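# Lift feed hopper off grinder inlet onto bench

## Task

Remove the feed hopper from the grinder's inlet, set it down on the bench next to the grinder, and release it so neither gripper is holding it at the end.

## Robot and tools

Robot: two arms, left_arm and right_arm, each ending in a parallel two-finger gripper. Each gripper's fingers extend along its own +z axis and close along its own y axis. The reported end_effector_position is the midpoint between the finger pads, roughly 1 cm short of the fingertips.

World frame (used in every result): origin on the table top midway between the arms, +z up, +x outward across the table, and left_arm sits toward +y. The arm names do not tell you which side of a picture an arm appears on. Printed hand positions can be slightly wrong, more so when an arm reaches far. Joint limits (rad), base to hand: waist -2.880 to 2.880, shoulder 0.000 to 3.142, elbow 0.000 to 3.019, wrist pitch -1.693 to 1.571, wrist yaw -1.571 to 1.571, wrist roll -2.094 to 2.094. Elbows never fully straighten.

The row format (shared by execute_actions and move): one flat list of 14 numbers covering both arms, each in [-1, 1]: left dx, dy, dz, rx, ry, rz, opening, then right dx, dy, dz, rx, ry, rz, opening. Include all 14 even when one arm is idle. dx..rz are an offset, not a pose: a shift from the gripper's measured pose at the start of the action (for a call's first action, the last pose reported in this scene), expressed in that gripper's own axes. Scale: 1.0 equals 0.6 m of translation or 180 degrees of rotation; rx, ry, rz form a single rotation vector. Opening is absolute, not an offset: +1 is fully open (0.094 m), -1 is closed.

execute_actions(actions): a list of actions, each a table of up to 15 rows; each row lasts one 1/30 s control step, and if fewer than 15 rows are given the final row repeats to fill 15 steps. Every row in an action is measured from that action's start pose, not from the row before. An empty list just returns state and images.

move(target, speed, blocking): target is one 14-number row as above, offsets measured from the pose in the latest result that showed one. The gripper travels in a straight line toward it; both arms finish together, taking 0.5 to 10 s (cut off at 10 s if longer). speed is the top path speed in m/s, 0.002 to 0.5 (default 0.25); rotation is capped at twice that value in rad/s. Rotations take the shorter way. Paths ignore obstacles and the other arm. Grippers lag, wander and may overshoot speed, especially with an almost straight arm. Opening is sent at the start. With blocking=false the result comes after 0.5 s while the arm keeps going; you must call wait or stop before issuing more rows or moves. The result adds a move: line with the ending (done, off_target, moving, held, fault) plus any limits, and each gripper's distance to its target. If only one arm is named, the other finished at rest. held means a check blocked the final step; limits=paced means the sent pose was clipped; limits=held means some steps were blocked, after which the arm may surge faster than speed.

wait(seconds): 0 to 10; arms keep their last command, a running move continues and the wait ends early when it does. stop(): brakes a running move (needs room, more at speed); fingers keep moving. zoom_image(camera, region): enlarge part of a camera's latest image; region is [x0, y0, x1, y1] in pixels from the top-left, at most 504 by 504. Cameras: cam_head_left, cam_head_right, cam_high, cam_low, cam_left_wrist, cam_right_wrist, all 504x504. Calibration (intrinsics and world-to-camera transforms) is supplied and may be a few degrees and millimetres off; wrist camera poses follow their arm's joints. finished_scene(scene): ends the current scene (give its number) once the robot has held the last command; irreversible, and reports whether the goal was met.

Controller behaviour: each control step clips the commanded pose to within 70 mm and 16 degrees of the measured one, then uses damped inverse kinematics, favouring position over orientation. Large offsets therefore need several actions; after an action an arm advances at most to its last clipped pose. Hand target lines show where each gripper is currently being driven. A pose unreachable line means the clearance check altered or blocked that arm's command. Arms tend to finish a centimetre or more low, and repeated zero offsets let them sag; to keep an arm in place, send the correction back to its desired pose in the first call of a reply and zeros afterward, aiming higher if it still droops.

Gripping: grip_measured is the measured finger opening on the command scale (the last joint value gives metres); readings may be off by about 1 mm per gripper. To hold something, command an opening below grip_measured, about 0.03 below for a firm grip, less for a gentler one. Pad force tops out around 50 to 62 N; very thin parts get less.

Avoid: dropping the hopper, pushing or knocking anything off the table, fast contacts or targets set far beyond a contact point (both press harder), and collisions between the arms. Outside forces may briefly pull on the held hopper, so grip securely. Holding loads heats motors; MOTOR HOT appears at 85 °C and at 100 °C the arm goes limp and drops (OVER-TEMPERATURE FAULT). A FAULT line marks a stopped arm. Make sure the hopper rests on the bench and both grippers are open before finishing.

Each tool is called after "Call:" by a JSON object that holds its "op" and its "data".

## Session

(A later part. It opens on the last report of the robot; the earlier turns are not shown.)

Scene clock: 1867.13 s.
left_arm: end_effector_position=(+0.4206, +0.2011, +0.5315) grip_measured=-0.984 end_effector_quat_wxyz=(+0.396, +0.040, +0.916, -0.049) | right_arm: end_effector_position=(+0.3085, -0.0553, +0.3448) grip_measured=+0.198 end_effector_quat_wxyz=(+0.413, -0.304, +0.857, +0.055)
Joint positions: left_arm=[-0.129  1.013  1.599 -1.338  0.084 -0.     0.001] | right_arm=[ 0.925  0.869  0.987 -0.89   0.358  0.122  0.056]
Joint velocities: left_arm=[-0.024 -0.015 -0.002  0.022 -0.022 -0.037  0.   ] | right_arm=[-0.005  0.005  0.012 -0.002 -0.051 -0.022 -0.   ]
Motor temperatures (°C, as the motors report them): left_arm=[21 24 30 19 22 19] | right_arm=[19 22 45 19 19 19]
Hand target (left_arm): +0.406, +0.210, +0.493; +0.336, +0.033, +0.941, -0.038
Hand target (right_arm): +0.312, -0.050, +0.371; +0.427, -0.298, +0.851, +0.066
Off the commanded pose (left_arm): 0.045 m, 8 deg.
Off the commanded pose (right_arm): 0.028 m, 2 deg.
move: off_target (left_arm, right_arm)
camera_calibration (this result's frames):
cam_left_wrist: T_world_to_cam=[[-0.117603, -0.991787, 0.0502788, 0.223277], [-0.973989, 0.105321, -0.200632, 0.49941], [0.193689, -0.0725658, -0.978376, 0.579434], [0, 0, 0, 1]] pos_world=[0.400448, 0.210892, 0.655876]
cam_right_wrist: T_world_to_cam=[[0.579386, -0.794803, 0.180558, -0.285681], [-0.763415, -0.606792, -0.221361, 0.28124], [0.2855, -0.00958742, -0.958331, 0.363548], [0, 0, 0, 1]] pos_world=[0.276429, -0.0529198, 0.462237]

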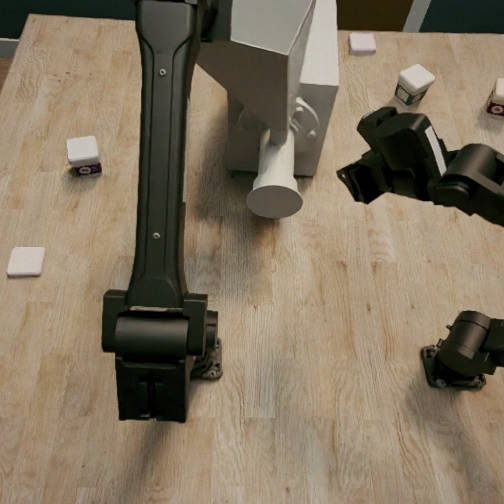

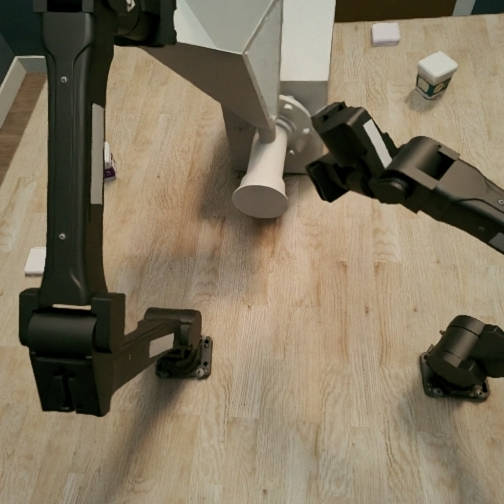

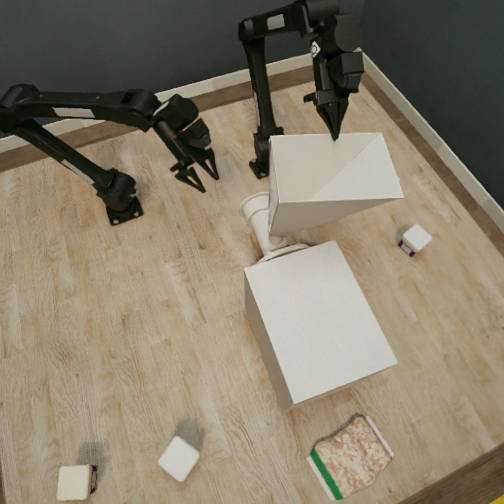

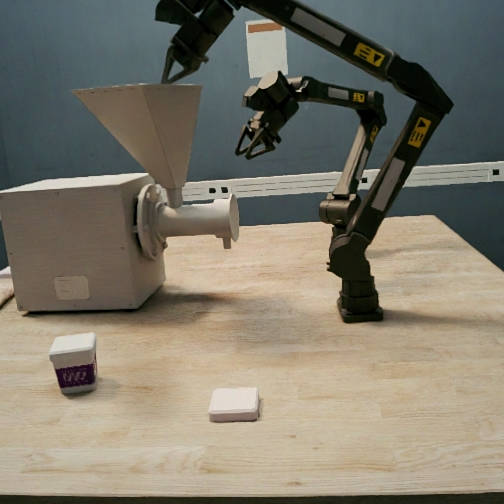

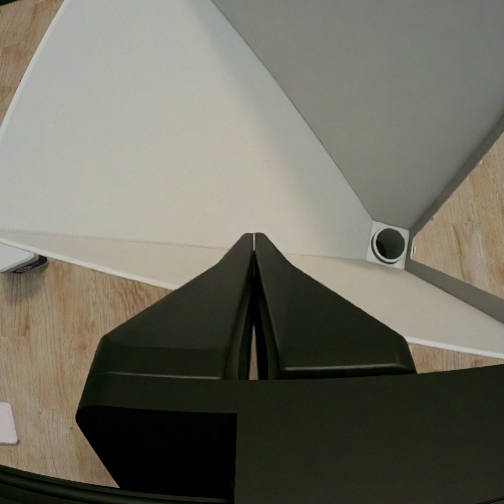

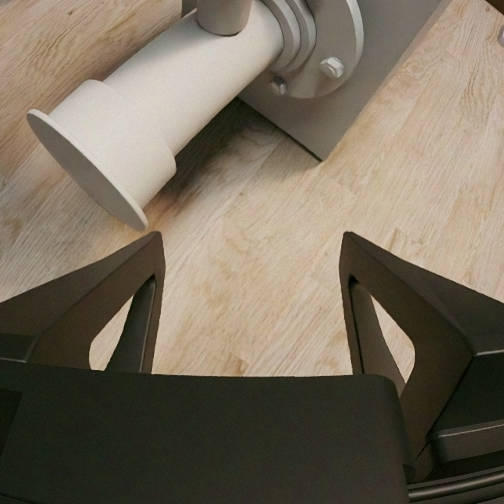

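Call:
{"op": "move", "data": {"target": [-0.1275,0.194,-0.0145,0.171,0.0275,-0.125,0.1, -0.363,-0.079,-0.195,0.153,0.063,0.223,0.1], "speed": 0.2}}

Scene clock: 1958.03 s.
left_arm: end_effector_position=(+0.4822, +0.3046, +0.5721) grip_measured=+0.097 end_effector_quat_wxyz=(+0.329, -0.046, +0.872, -0.361) | right_arm: end_effector_position=(+0.3591, -0.0369, +0.5783) grip_measured=+0.102 end_effector_quat_wxyz=(+0.409, +0.065, +0.910, +0.031)
Joint positions: left_arm=[ 0.402  1.4    1.991 -1.698  0.946  0.133  0.052] | right_arm=[ 0.964  1.365  2.045 -1.698  0.675  0.939  0.052]
Joint velocities: left_arm=[-0.005 -0.005 -0.002 -0.002 -0.037  0.007  0.001] | right_arm=[ 0.005 -0.015 -0.017 -0.012  0.007  0.022 -0.001]
Motor temperatures (°C, as the motors report them): left_arm=[20 23 29 19 21 19] | right_arm=[19 21 49 19 19 19]
Hand target (left_arm): +0.481, +0.308, +0.589; +0.343, -0.046, +0.868, -0.356
Hand target (right_arm): +0.358, -0.035, +0.590; +0.414, +0.070, +0.907, +0.042
Off the commanded pose (left_arm): 0.018 m, 2 deg.
Off the commanded pose (right_arm): 0.013 m, 12 deg.
joint sent to its limit (left arm) — the command would take joint 4 (wrist pitch) past its lower limit, so that joint was sent only as far as its limit.
joint sent to its limit (right arm) — the command would take joint 4 (wrist pitch) past its lower limit, so that joint was sent only as far as its limit.
move: off_target (left_arm, right_arm)
camera_calibration (this result's frames):
cam_left_wrist: T_world_to_cam=[[-0.163123, -0.738875, 0.6538, -0.0692357], [-0.985668, 0.093168, -0.140633, 0.531675], [0.0429968, -0.667371, -0.743483, 0.734246], [0, 0, 0, 1]] pos_world=[0.481192, 0.389322, 0.665937]
cam_right_wrist: T_world_to_cam=[[-0.0739906, -0.993596, -0.0853945, 0.0385123], [-0.971169, 0.0912487, -0.220237, 0.482486], [0.226619, 0.066637, -0.971701, 0.604715], [0, 0, 0, 1]] pos_world=[0.334385, -0.046057, 0.697152]

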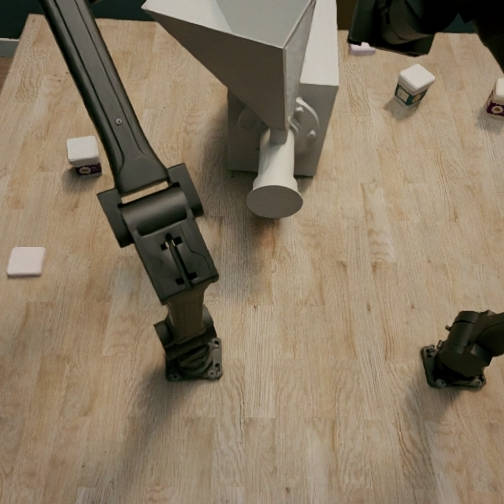

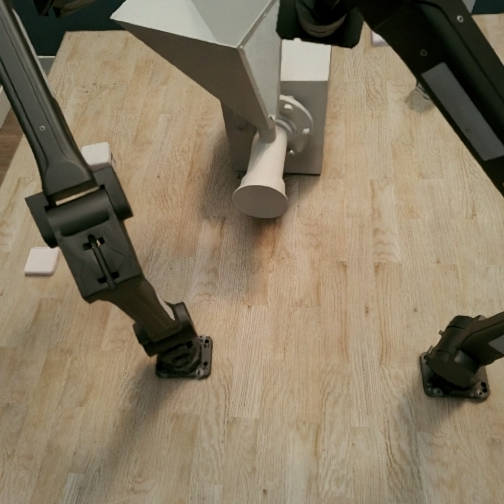

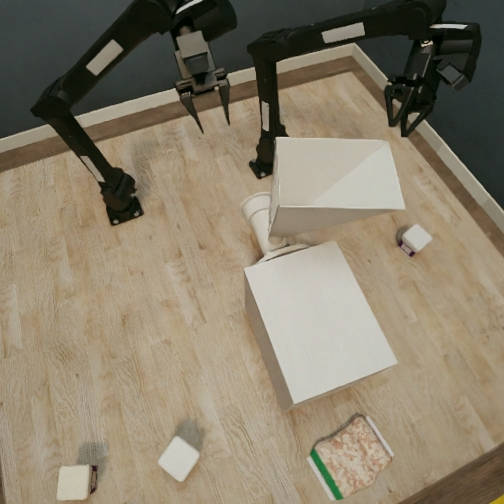

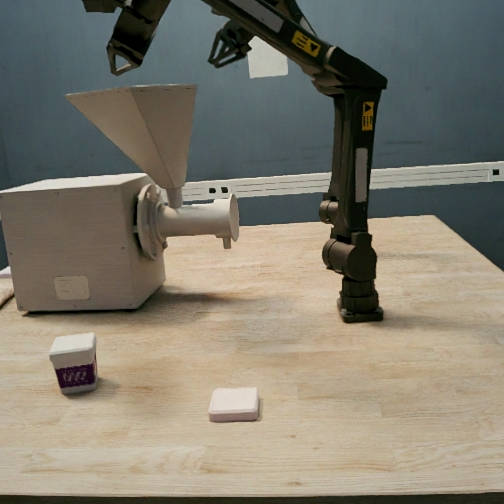

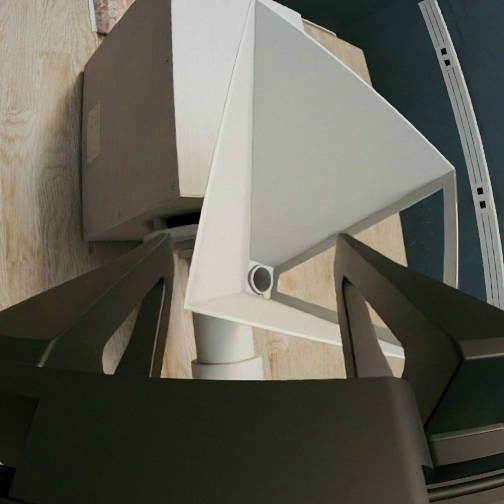

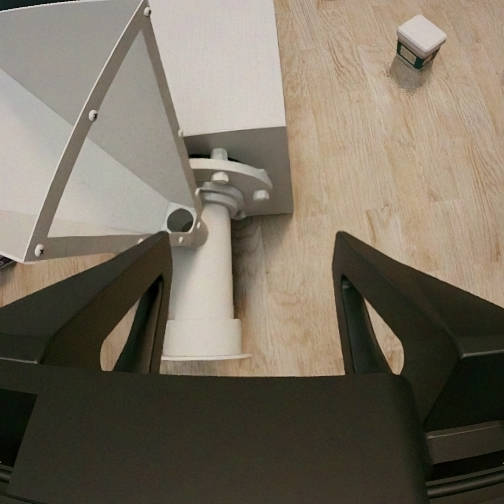

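Call:
{"op": "move", "data": {"target": [-0.034,0.0155,0.054,0.023,0.028,0.024,0.1, -0.028,0.1805,0.076,0.0847,-0.0322,0.0246,0.1], "speed": 0.15}}

Scene clock: 2068.13 s.
left_arm: end_effector_position=(+0.5176, +0.3050, +0.5432) grip_measured=+0.097 end_effector_quat_wxyz=(+0.309, -0.016, +0.871, -0.382) | right_arm: end_effector_position=(+0.4193, +0.0648, +0.5582) grip_measured=+0.102 end_effector_quat_wxyz=(+0.486, +0.107, +0.867, -0.031)
Joint positions: left_arm=[ 0.374  1.489  2.001 -1.698  0.98   0.208  0.052] | right_arm=[ 1.032  1.684  2.283 -1.699  0.94   1.067  0.052]
Joint velocities: left_arm=[ 0.005  0.005  0.002 -0.022 -0.007 -0.051 -0.   ] | right_arm=[-0.005  0.005  0.007 -0.012  0.022  0.007  0.   ]
Motor temperatures (°C, as the motors report them): left_arm=[20 23 33 19 21 19] | right_arm=[19 22 45 19 19 19]
Hand target (left_arm): +0.518, +0.298, +0.560; +0.323, +0.005, +0.868, -0.377
Hand target (right_arm): +0.415, +0.067, +0.573; +0.492, +0.115, +0.863, -0.013
Off the commanded pose (left_arm): 0.018 m, 4 deg.
Off the commanded pose (right_arm): 0.015 m, 9 deg.
joint sent to its limit (left arm) — the command would take joint 4 (wrist pitch) past its lower limit, so that joint was sent only as far as its limit.
joint sent to its limit (right arm) — the command would take joint 4 (wrist pitch) past its lower limit, so that joint was sent only as far as its limit.
move: off_target (left_arm, right_arm)
camera_calibration (this result's frames):
cam_left_wrist: T_world_to_cam=[[-0.215376, -0.710461, 0.669969, -0.0346357], [-0.976344, 0.170112, -0.133473, 0.530273], [-0.0191427, -0.682867, -0.730292, 0.741189], [0, 0, 0, 1]] pos_world=[0.524457, 0.39132, 0.635266]
cam_right_wrist: T_world_to_cam=[[-0.202654, -0.978993, -0.0224335, 0.160192], [-0.900559, 0.195317, -0.388387, 0.584741], [0.38461, -0.0585054, -0.921223, 0.478502], [0, 0, 0, 1]] pos_world=[0.37502, 0.0706117, 0.671507]

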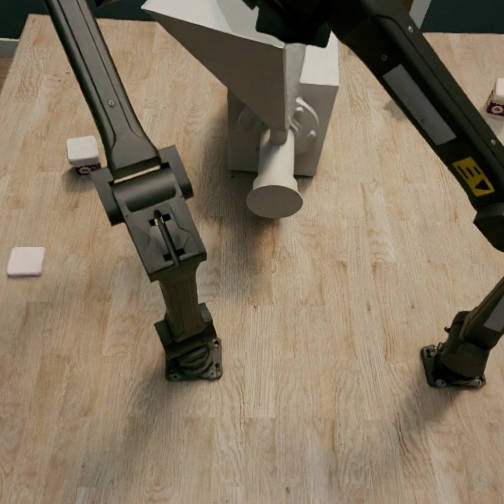

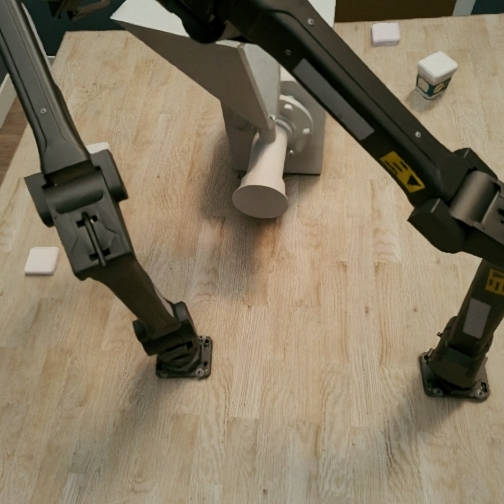

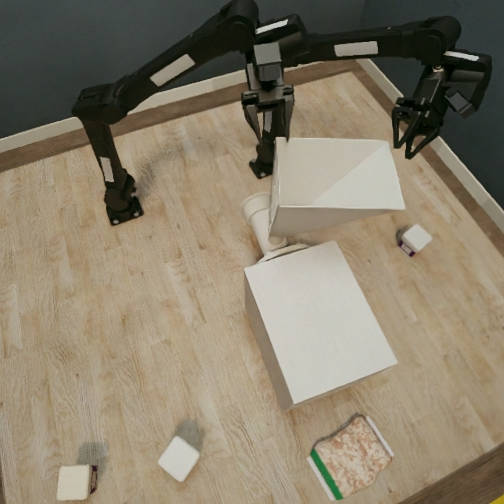

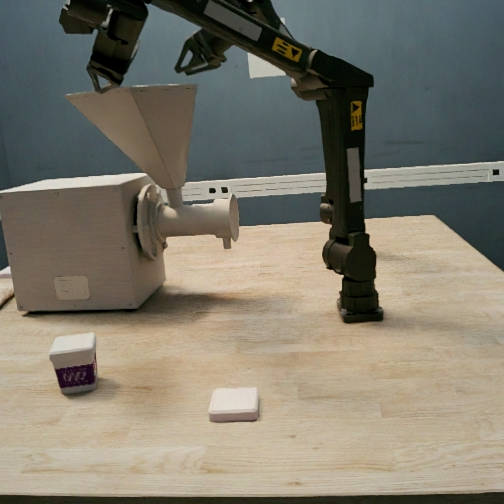

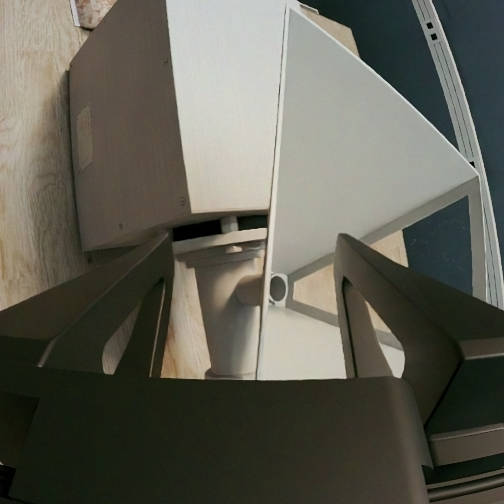

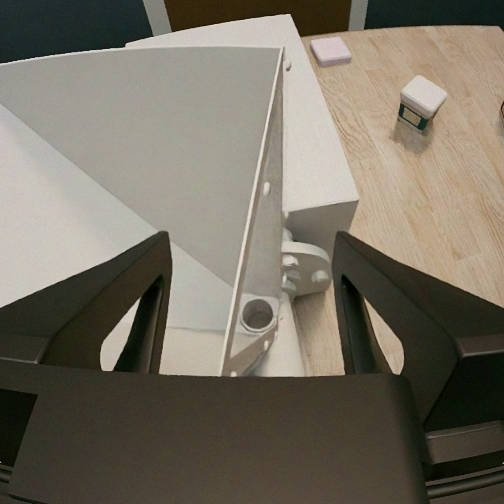

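Call:
{"op": "move", "data": {"target": [-0.013,-0.024,0.077,0,0,0,0.1, -0.003,-0.012,0.095,0.035,-0.002,0.022,0.1], "speed": 0.06}}

Scene clock: 2088.07 s.
left_arm: end_effector_position=(+0.5485, +0.2740, +0.5232) grip_measured=+0.097 end_effector_quat_wxyz=(+0.300, -0.022, +0.873, -0.385) | right_arm: end_effector_position=(+0.4595, +0.0455, +0.5369) grip_measured=+0.102 end_effector_quat_wxyz=(+0.482, +0.159, +0.859, -0.058)
Joint positions: left_arm=[ 0.278  1.489  1.937 -1.533  0.935  0.056  0.052] | right_arm=[ 0.952  1.722  2.275 -1.699  0.953  1.127  0.052]
Joint velocities: left_arm=[ 0.005 -0.024  0.012 -0.002 -0.037 -0.051 -0.001] | right_arm=[ 0.005  0.005 -0.007 -0.012 -0.022 -0.007 -0.001]
Motor temperatures (°C, as the motors report them): left_arm=[20 23 33 19 21 19] | right_arm=[19 22 45 19 20 19]
Hand target (left_arm): +0.546, +0.267, +0.533; +0.309, -0.016, +0.871, -0.383
Hand target (right_arm): +0.467, +0.048, +0.530; +0.482, +0.164, +0.859, -0.062
Off the commanded pose (left_arm): 0.013 m, 1 deg.
Off the commanded pose (right_arm): 0.011 m, 1 deg.
move: off_target (left_arm, right_arm)
camera_calibration (this result's frames):
cam_left_wrist: T_world_to_cam=[[-0.198322, -0.706646, 0.679205, -0.0518299], [-0.979548, 0.166921, -0.112355, 0.55466], [-0.033978, -0.687596, -0.725298, 0.712872], [0, 0, 0, 1]] pos_world=[0.557259, 0.360959, 0.614567]
cam_right_wrist: T_world_to_cam=[[-0.316032, -0.948418, -0.0250576, 0.201053], [-0.872153, 0.300813, -0.385824, 0.597175], [0.37346, -0.100079, -0.922232, 0.449856], [0, 0, 0, 1]] pos_world=[0.416364, 0.056065, 0.650313]

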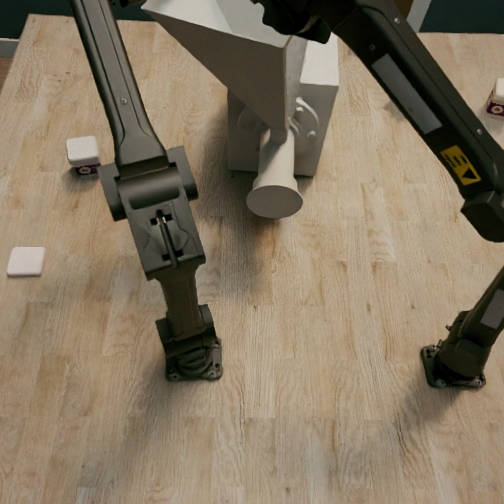

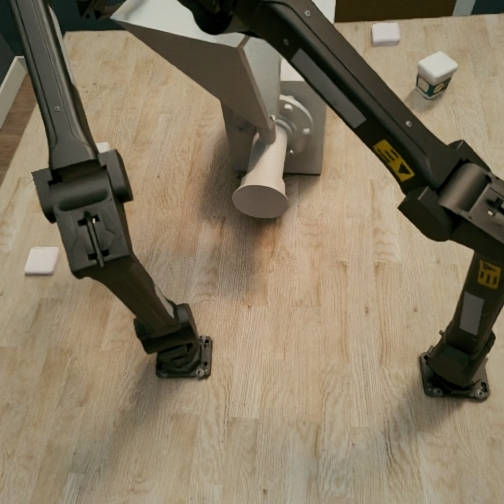

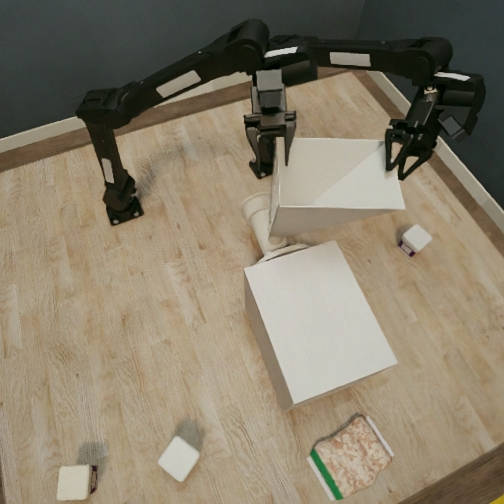

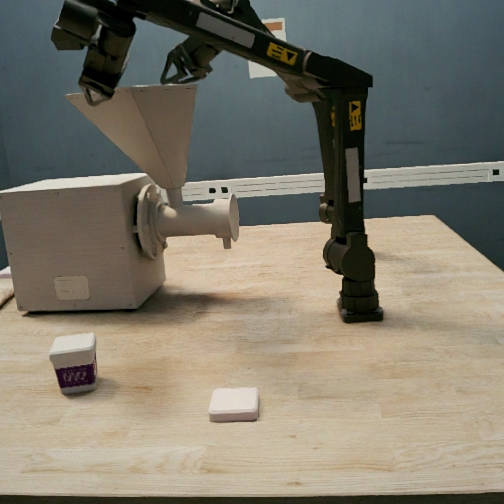

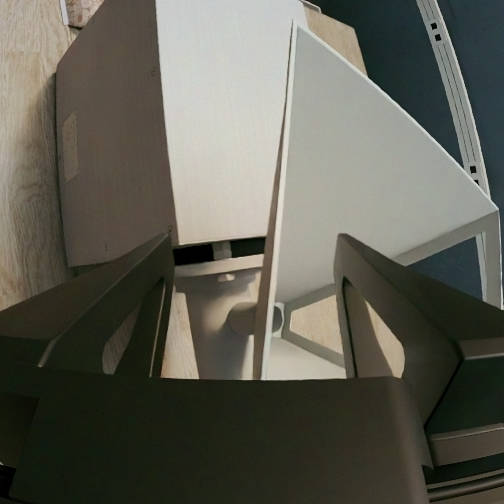

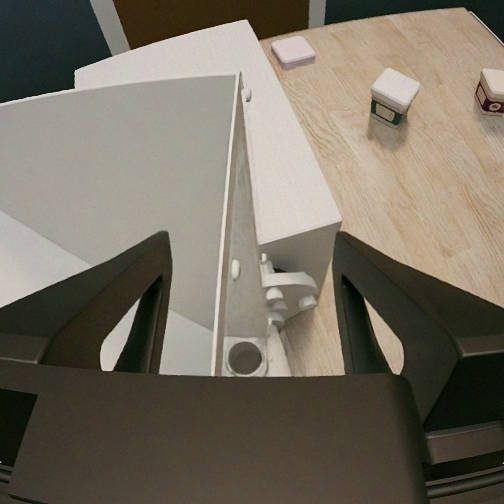

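Call:
{"op": "move", "data": {"target": [-0.0085,-0.018,0.033,0,0,0,0.1, 0.020,0,0.057,0,0,0,0.1], "speed": 0.05}}

Scene clock: 2115.90 s.
left_arm: end_effector_position=(+0.5575, +0.2600, +0.5212) grip_measured=+0.097 end_effector_quat_wxyz=(+0.297, -0.024, +0.874, -0.384) | right_arm: end_effector_position=(+0.4756, +0.0413, +0.5171) grip_measured=+0.102 end_effector_quat_wxyz=(+0.486, +0.161, +0.858, -0.051)
Joint positions: left_arm=[ 0.24   1.489  1.928 -1.484  0.914 -0.002  0.052] | right_arm=[ 0.92   1.678  2.148 -1.553  0.938  1.072  0.052]
Joint velocities: left_arm=[-0.005 -0.015 -0.017 -0.017  0.037  0.022 -0.001] | right_arm=[-0.015 -0.005 -0.002  0.002 -0.11  -0.125 -0.   ]
Motor temperatures (°C, as the motors report them): left_arm=[20 24 31 19 21 19] | right_arm=[19 23 42 19 20 19]
Hand target (left_arm): +0.561, +0.255, +0.523; +0.299, -0.022, +0.873, -0.385
Hand target (right_arm): +0.482, +0.040, +0.509; +0.482, +0.159, +0.860, -0.058
Off the commanded pose (left_arm): 0.007 m, 0 deg.
Off the commanded pose (right_arm): 0.010 m, 1 deg.
move: done
camera_calibration (this result's frames):
cam_left_wrist: T_world_to_cam=[[-0.192133, -0.707433, 0.680165, -0.0623236], [-0.980694, 0.164104, -0.106344, 0.563817], [-0.0363868, -0.687466, -0.725305, 0.703326], [0, 0, 0, 1]] pos_world=[0.566549, 0.346898, 0.612475]
cam_right_wrist: T_world_to_cam=[[-0.312099, -0.949138, -0.0416155, 0.208409], [-0.869088, 0.302923, -0.391054, 0.606041], [0.38377, -0.08588, -0.919426, 0.418199], [0, 0, 0, 1]] pos_world=[0.431255, 0.0501399, 0.630171]

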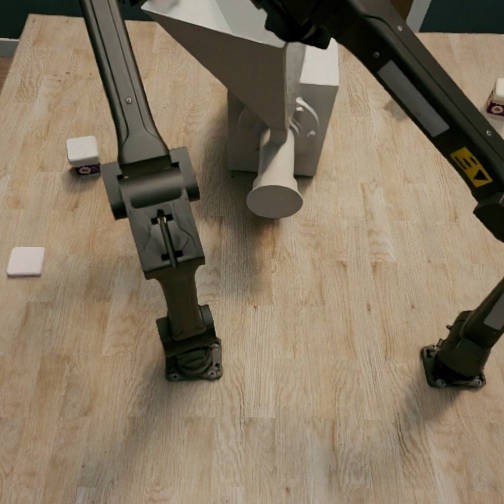

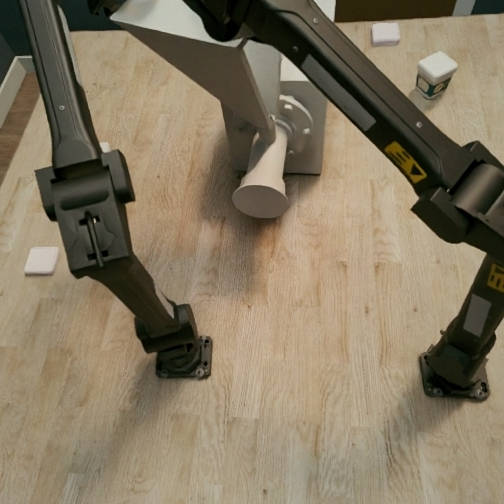

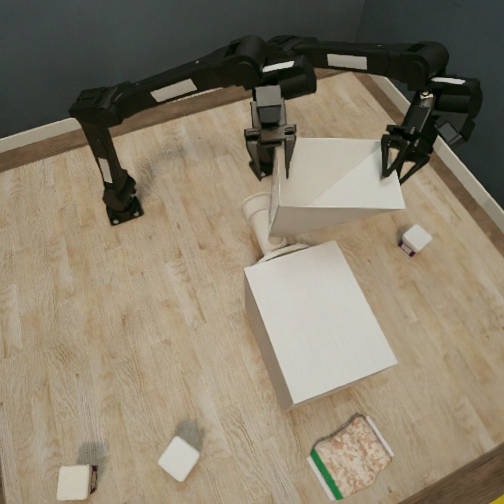

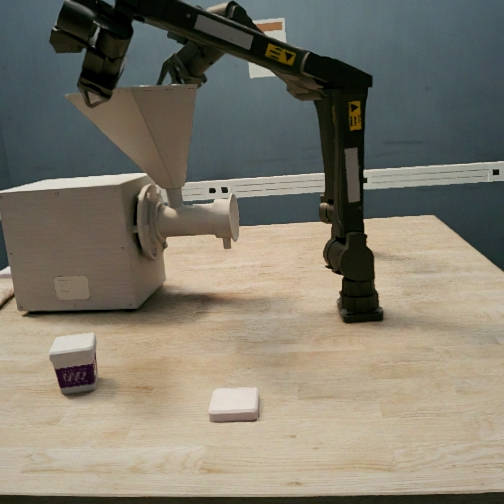

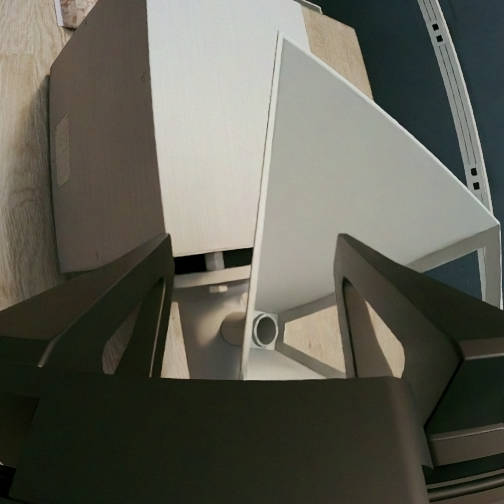

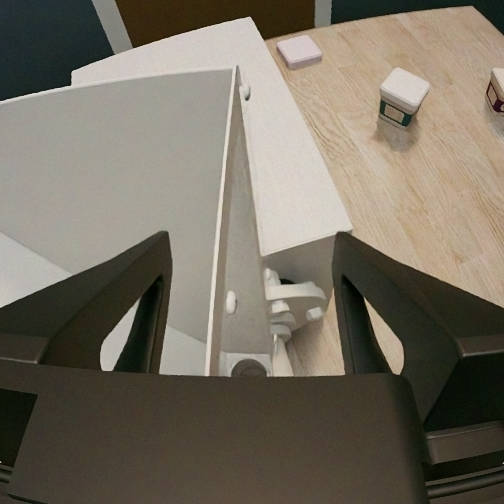

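Call:
{"op": "execute_actions", "data": {"actions": [[[0.003,-0.004,0.006,0,0,0,-0.7, 0.006,0,0.010,0,0,0,-0.6]],[[0,0,0,0,0,0,-1, 0,0,0,0,0,0,-1]]]}}

Scene clock: 2125.53 s.
left_arm: end_effector_position=(+0.5536, +0.2535, +0.5209) grip_measured=-0.964 end_effector_quat_wxyz=(+0.303, +0.002, +0.869, -0.390) | right_arm: end_effector_position=(+0.4784, +0.0433, +0.5172) grip_measured=-0.888 end_effector_quat_wxyz=(+0.487, +0.166, +0.857, -0.036)
Joint positions: left_arm=[ 0.236  1.48   1.91  -1.483  0.942  0.049  0.002] | right_arm=[ 0.916  1.67   2.134 -1.516  0.924  1.066  0.005]
Joint velocities: left_arm=[-0.005 -0.005 -0.017 -0.007 -0.066  0.007 -0.   ] | right_arm=[-0.005 -0.015 -0.002 -0.017 -0.007  0.022 -0.   ]
Motor temperatures (°C, as the motors report them): left_arm=[20 23 31 19 21 19] | right_arm=[19 23 42 19 20 19]
Hand target (left_arm): +0.557, +0.260, +0.515; +0.291, -0.028, +0.875, -0.386
Hand target (right_arm): +0.476, +0.043, +0.517; +0.488, +0.164, +0.856, -0.042
Off the commanded pose (left_arm): 0.010 m, 4 deg.
Off the commanded pose (right_arm): 0.002 m, 1 deg.
camera_calibration (this result's frames):
cam_left_wrist: T_world_to_cam=[[-0.24618, -0.698427, 0.672009, -0.035611], [-0.968284, 0.207757, -0.138792, 0.560031], [-0.0426779, -0.684863, -0.727421, 0.702476], [0, 0, 0, 1]] pos_world=[0.563482, 0.339878, 0.612654]
cam_right_wrist: T_world_to_cam=[[-0.306742, -0.949143, -0.0709763, 0.223778], [-0.867852, 0.309531, -0.388617, 0.605722], [0.390822, -0.0576079, -0.918662, 0.412359], [0, 0, 0, 1]] pos_world=[0.43316, 0.0486627, 0.630095]

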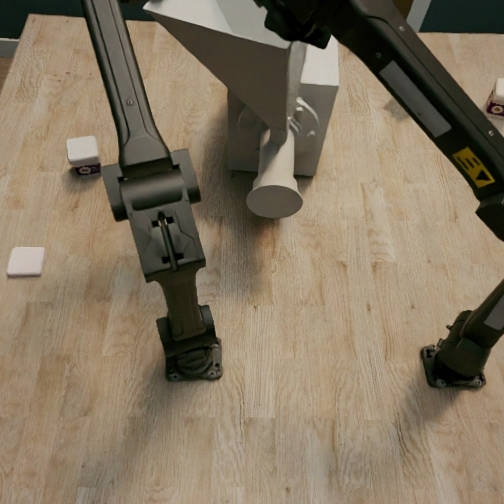

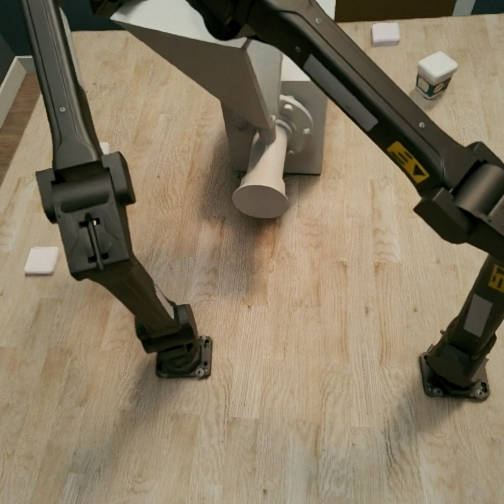

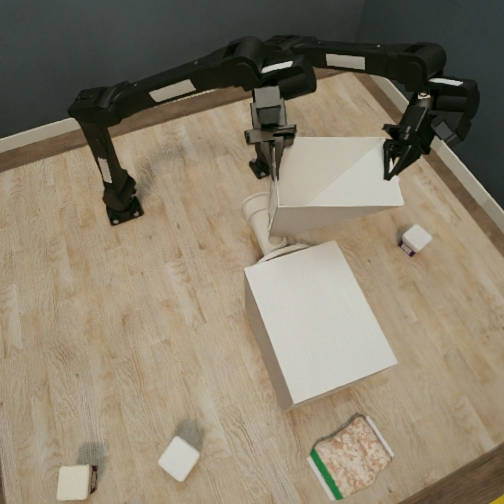

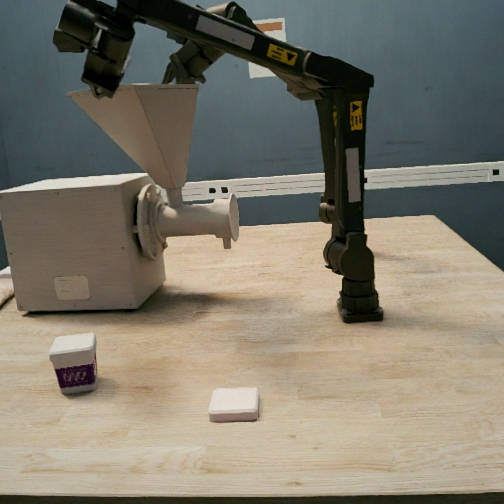

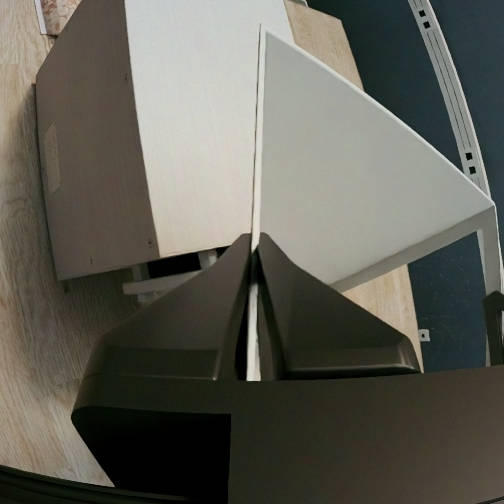

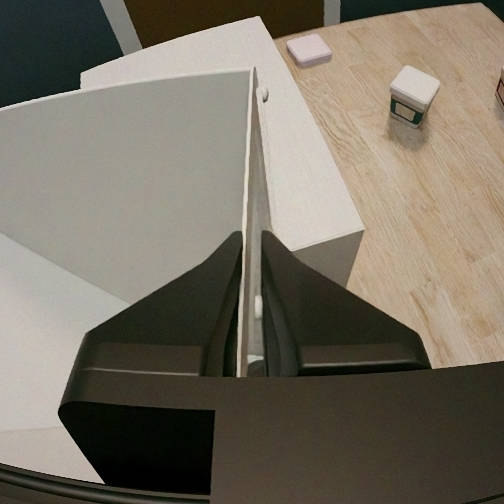

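Call:
{"op": "execute_actions", "data": {"actions": [[[0.0055,-0.0373,-0.0639,-0.0235,-0.0302,-0.0227,-1, -0.0715,0.0113,-0.0417,-0.0377,0.0045,-0.0234,-1]],[[0.0055,-0.0373,-0.0639,-0.0235,-0.0302,-0.0227,-1, -0.0715,0.0113,-0.0417,-0.0377,0.0045,-0.0234,-1]]]}}

Scene clock: 2150.77 s.
left_arm: end_effector_position=(+0.5207, +0.2631, +0.5239) grip_measured=-0.967 end_effector_quat_wxyz=(+0.308, -0.072, +0.884, -0.346) | right_arm: end_effector_position=(+0.4899, +0.0415, +0.5177) grip_measured=-0.896 end_effector_quat_wxyz=(+0.431, +0.035, +0.900, -0.049)
Joint positions: left_arm=[ 0.247  1.362  1.819 -1.439  0.813 -0.099  0.002] | right_arm=[ 0.86   1.678  2.192 -1.523  0.741  0.746  0.005]
Joint velocities: left_arm=[-0.005 -0.015 -0.022  0.017  0.066  0.007 -0.001] | right_arm=[ 0.005  0.015 -0.007 -0.012  0.007 -0.051  0.   ]
Motor temperatures (°C, as the motors report them): left_arm=[20 23 30 19 21 19] | right_arm=[19 23 42 19 20 19]
Hand target (left_arm): +0.508, +0.265, +0.556; +0.331, -0.100, +0.872, -0.348
Hand target (right_arm): +0.488, +0.043, +0.566; +0.463, +0.036, +0.885, -0.012
Off the commanded pose (left_arm): 0.035 m, 5 deg.
Off the commanded pose (right_arm): 0.051 m, 6 deg.
camera_calibration (this result's frames):
cam_left_wrist: T_world_to_cam=[[-0.090749, -0.754262, 0.650272, -0.093867], [-0.99567, 0.0555056, -0.0745692, 0.547181], [0.020151, -0.654223, -0.756033, 0.684001], [0, 0, 0, 1]] pos_world=[0.52251, 0.346317, 0.618969]
cam_right_wrist: T_world_to_cam=[[-0.0877618, -0.992539, 0.0846365, 0.0395447], [-0.960458, 0.0617748, -0.271485, 0.611456], [0.264232, -0.105116, -0.958714, 0.492932], [0, 0, 0, 1]] pos_world=[0.4605, 0.053292, 0.635235]

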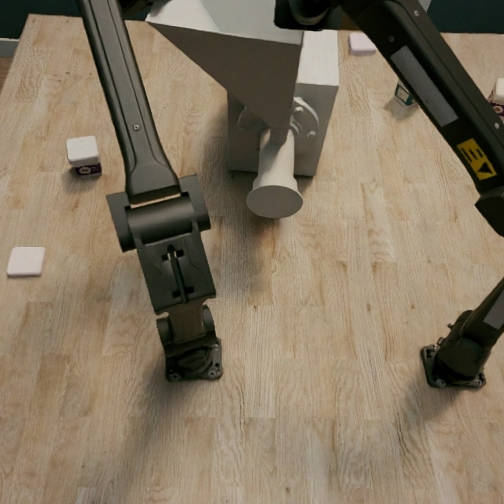

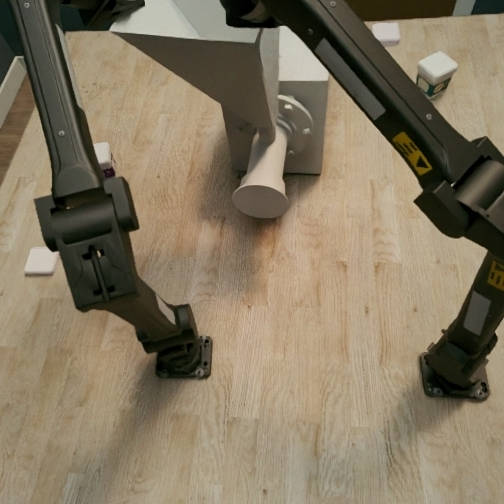

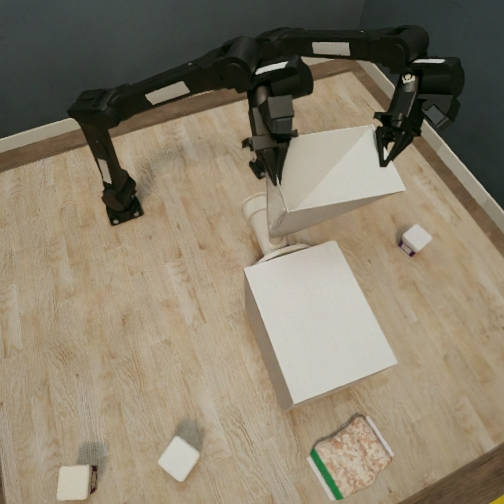

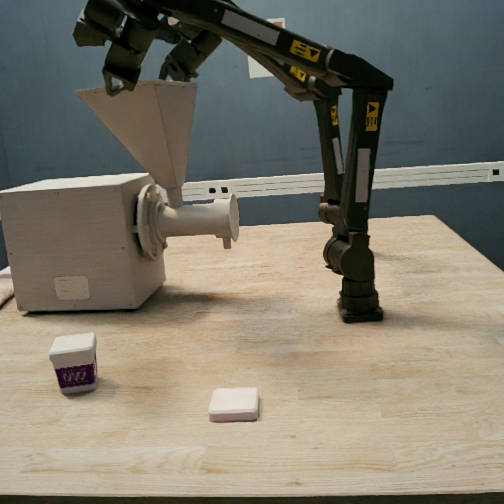

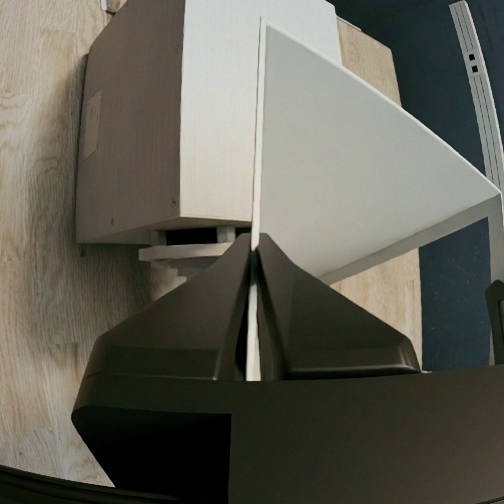

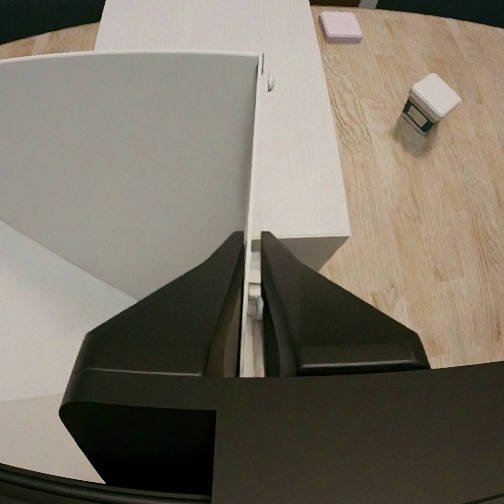

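Call:
{"op": "execute_actions", "data": {"actions": [[[-0.0115,-0.0456,-0.0692,-0.0164,-0.0217,-0.019,-1, -0.0909,-0.0068,-0.0726,-0.0258,-0.0019,-0.0206,-1]],[[-0.0115,-0.0456,-0.0692,-0.0164,-0.0217,-0.019,-1, -0.0909,-0.0068,-0.0726,-0.0258,-0.0019,-0.0206,-1]],[[-0.0627,-0.0528,-0.0168,0.0164,0.0217,0.019,-1, -0.0909,-0.0068,-0.0726,0.0258,0.0019,0.0206,-1]],[[-0.0627,-0.0528,-0.0168,0.0164,0.0217,0.019,-1, -0.0909,-0.0068,-0.0726,0.0258,0.0019,0.0206,-1]]]}}

Scene clock: 2215.70 s.
left_arm: end_effector_position=(+0.5140, +0.2643, +0.5235) grip_measured=-0.965 end_effector_quat_wxyz=(+0.242, -0.057, +0.904, -0.347) | right_arm: end_effector_position=(+0.4954, +0.0415, +0.5214) grip_measured=-0.890 end_effector_quat_wxyz=(+0.388, -0.012, +0.918, -0.082)
Joint positions: left_arm=[ 0.253  1.463  1.978 -1.705  0.807  0.04   0.002] | right_arm=[ 0.841  1.781  2.389 -1.705  0.692  0.673  0.005]
Joint velocities: left_arm=[-0.005 -0.015  0.002 -0.007 -0.022  0.066 -0.   ] | right_arm=[-0.015 -0.005 -0.007  0.002  0.022 -0.007  0.   ]
Motor temperatures (°C, as the motors report them): left_arm=[20 24 33 19 20 20] | right_arm=[19 23 53 19 20 19]
Hand target (left_arm): +0.532, +0.257, +0.560; +0.274, -0.035, +0.893, -0.355
Hand target (right_arm): +0.493, +0.040, +0.582; +0.444, +0.003, +0.895, -0.048
Off the commanded pose (left_arm): 0.048 m, 5 deg.
Off the commanded pose (right_arm): 0.068 m, 5 deg.
joint sent to its limit (left arm) — the command would take joint 4 (wrist pitch) past its lower limit, so that joint was sent only as far as its limit.
joint sent to its limit (right arm) — the command would take joint 4 (wrist pitch) past its lower limit, so that joint was sent only as far as its limit.
camera_calibration (this result's frames):
cam_left_wrist: T_world_to_cam=[[-0.072082, -0.756273, 0.650273, -0.102338], [-0.990305, 0.131886, 0.0436108, 0.455683], [-0.118744, -0.640825, -0.758448, 0.753739], [0, 0, 0, 1]] pos_world=[0.533391, 0.345521, 0.618346]
cam_right_wrist: T_world_to_cam=[[-0.0217575, -0.982872, 0.183001, -0.0446152], [-0.983913, -0.0114139, -0.178283, 0.583872], [0.177318, -0.183936, -0.966812, 0.545565], [0, 0, 0, 1]] pos_world=[0.47677, 0.0631622, 0.639718]

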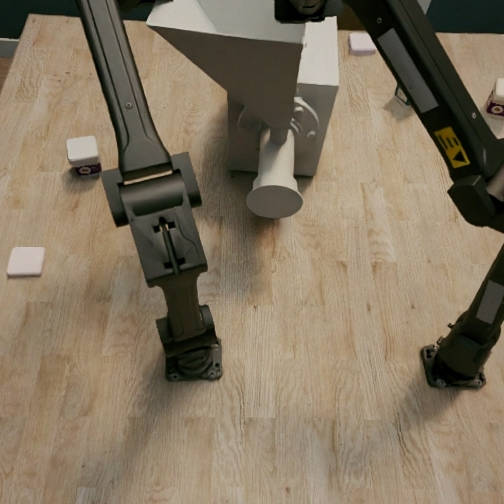

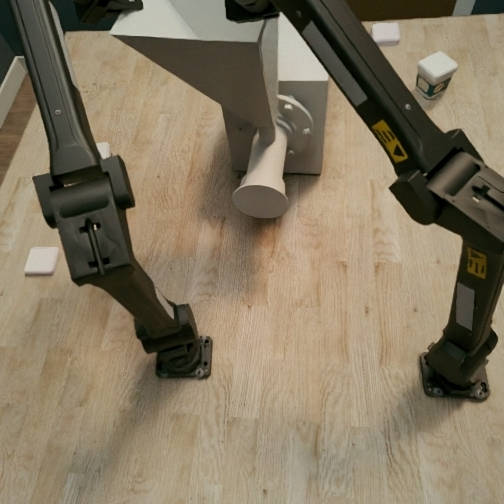

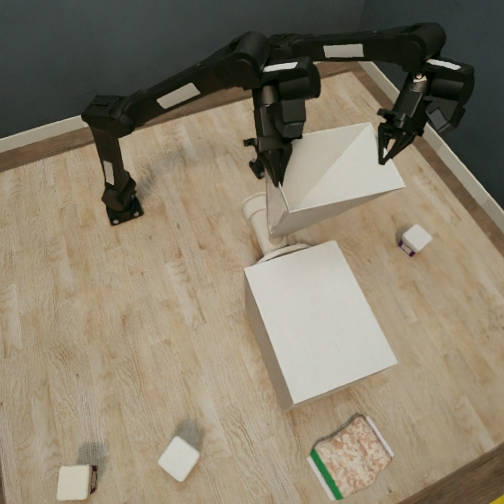

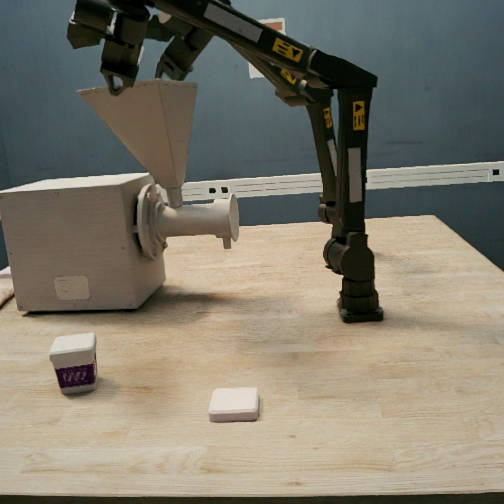

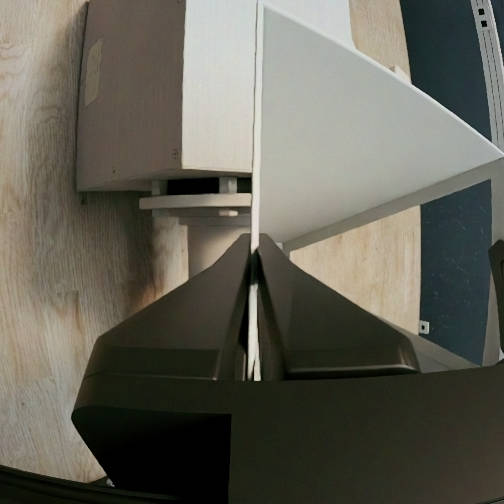

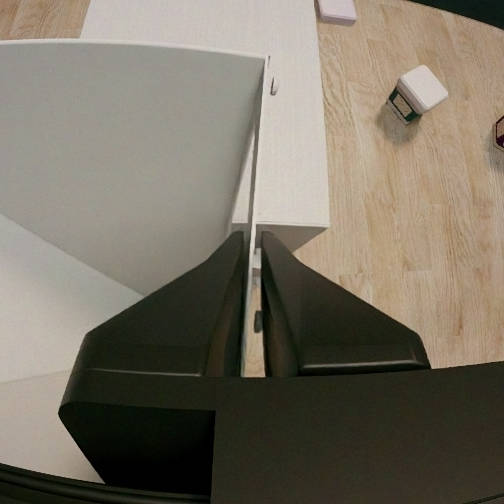

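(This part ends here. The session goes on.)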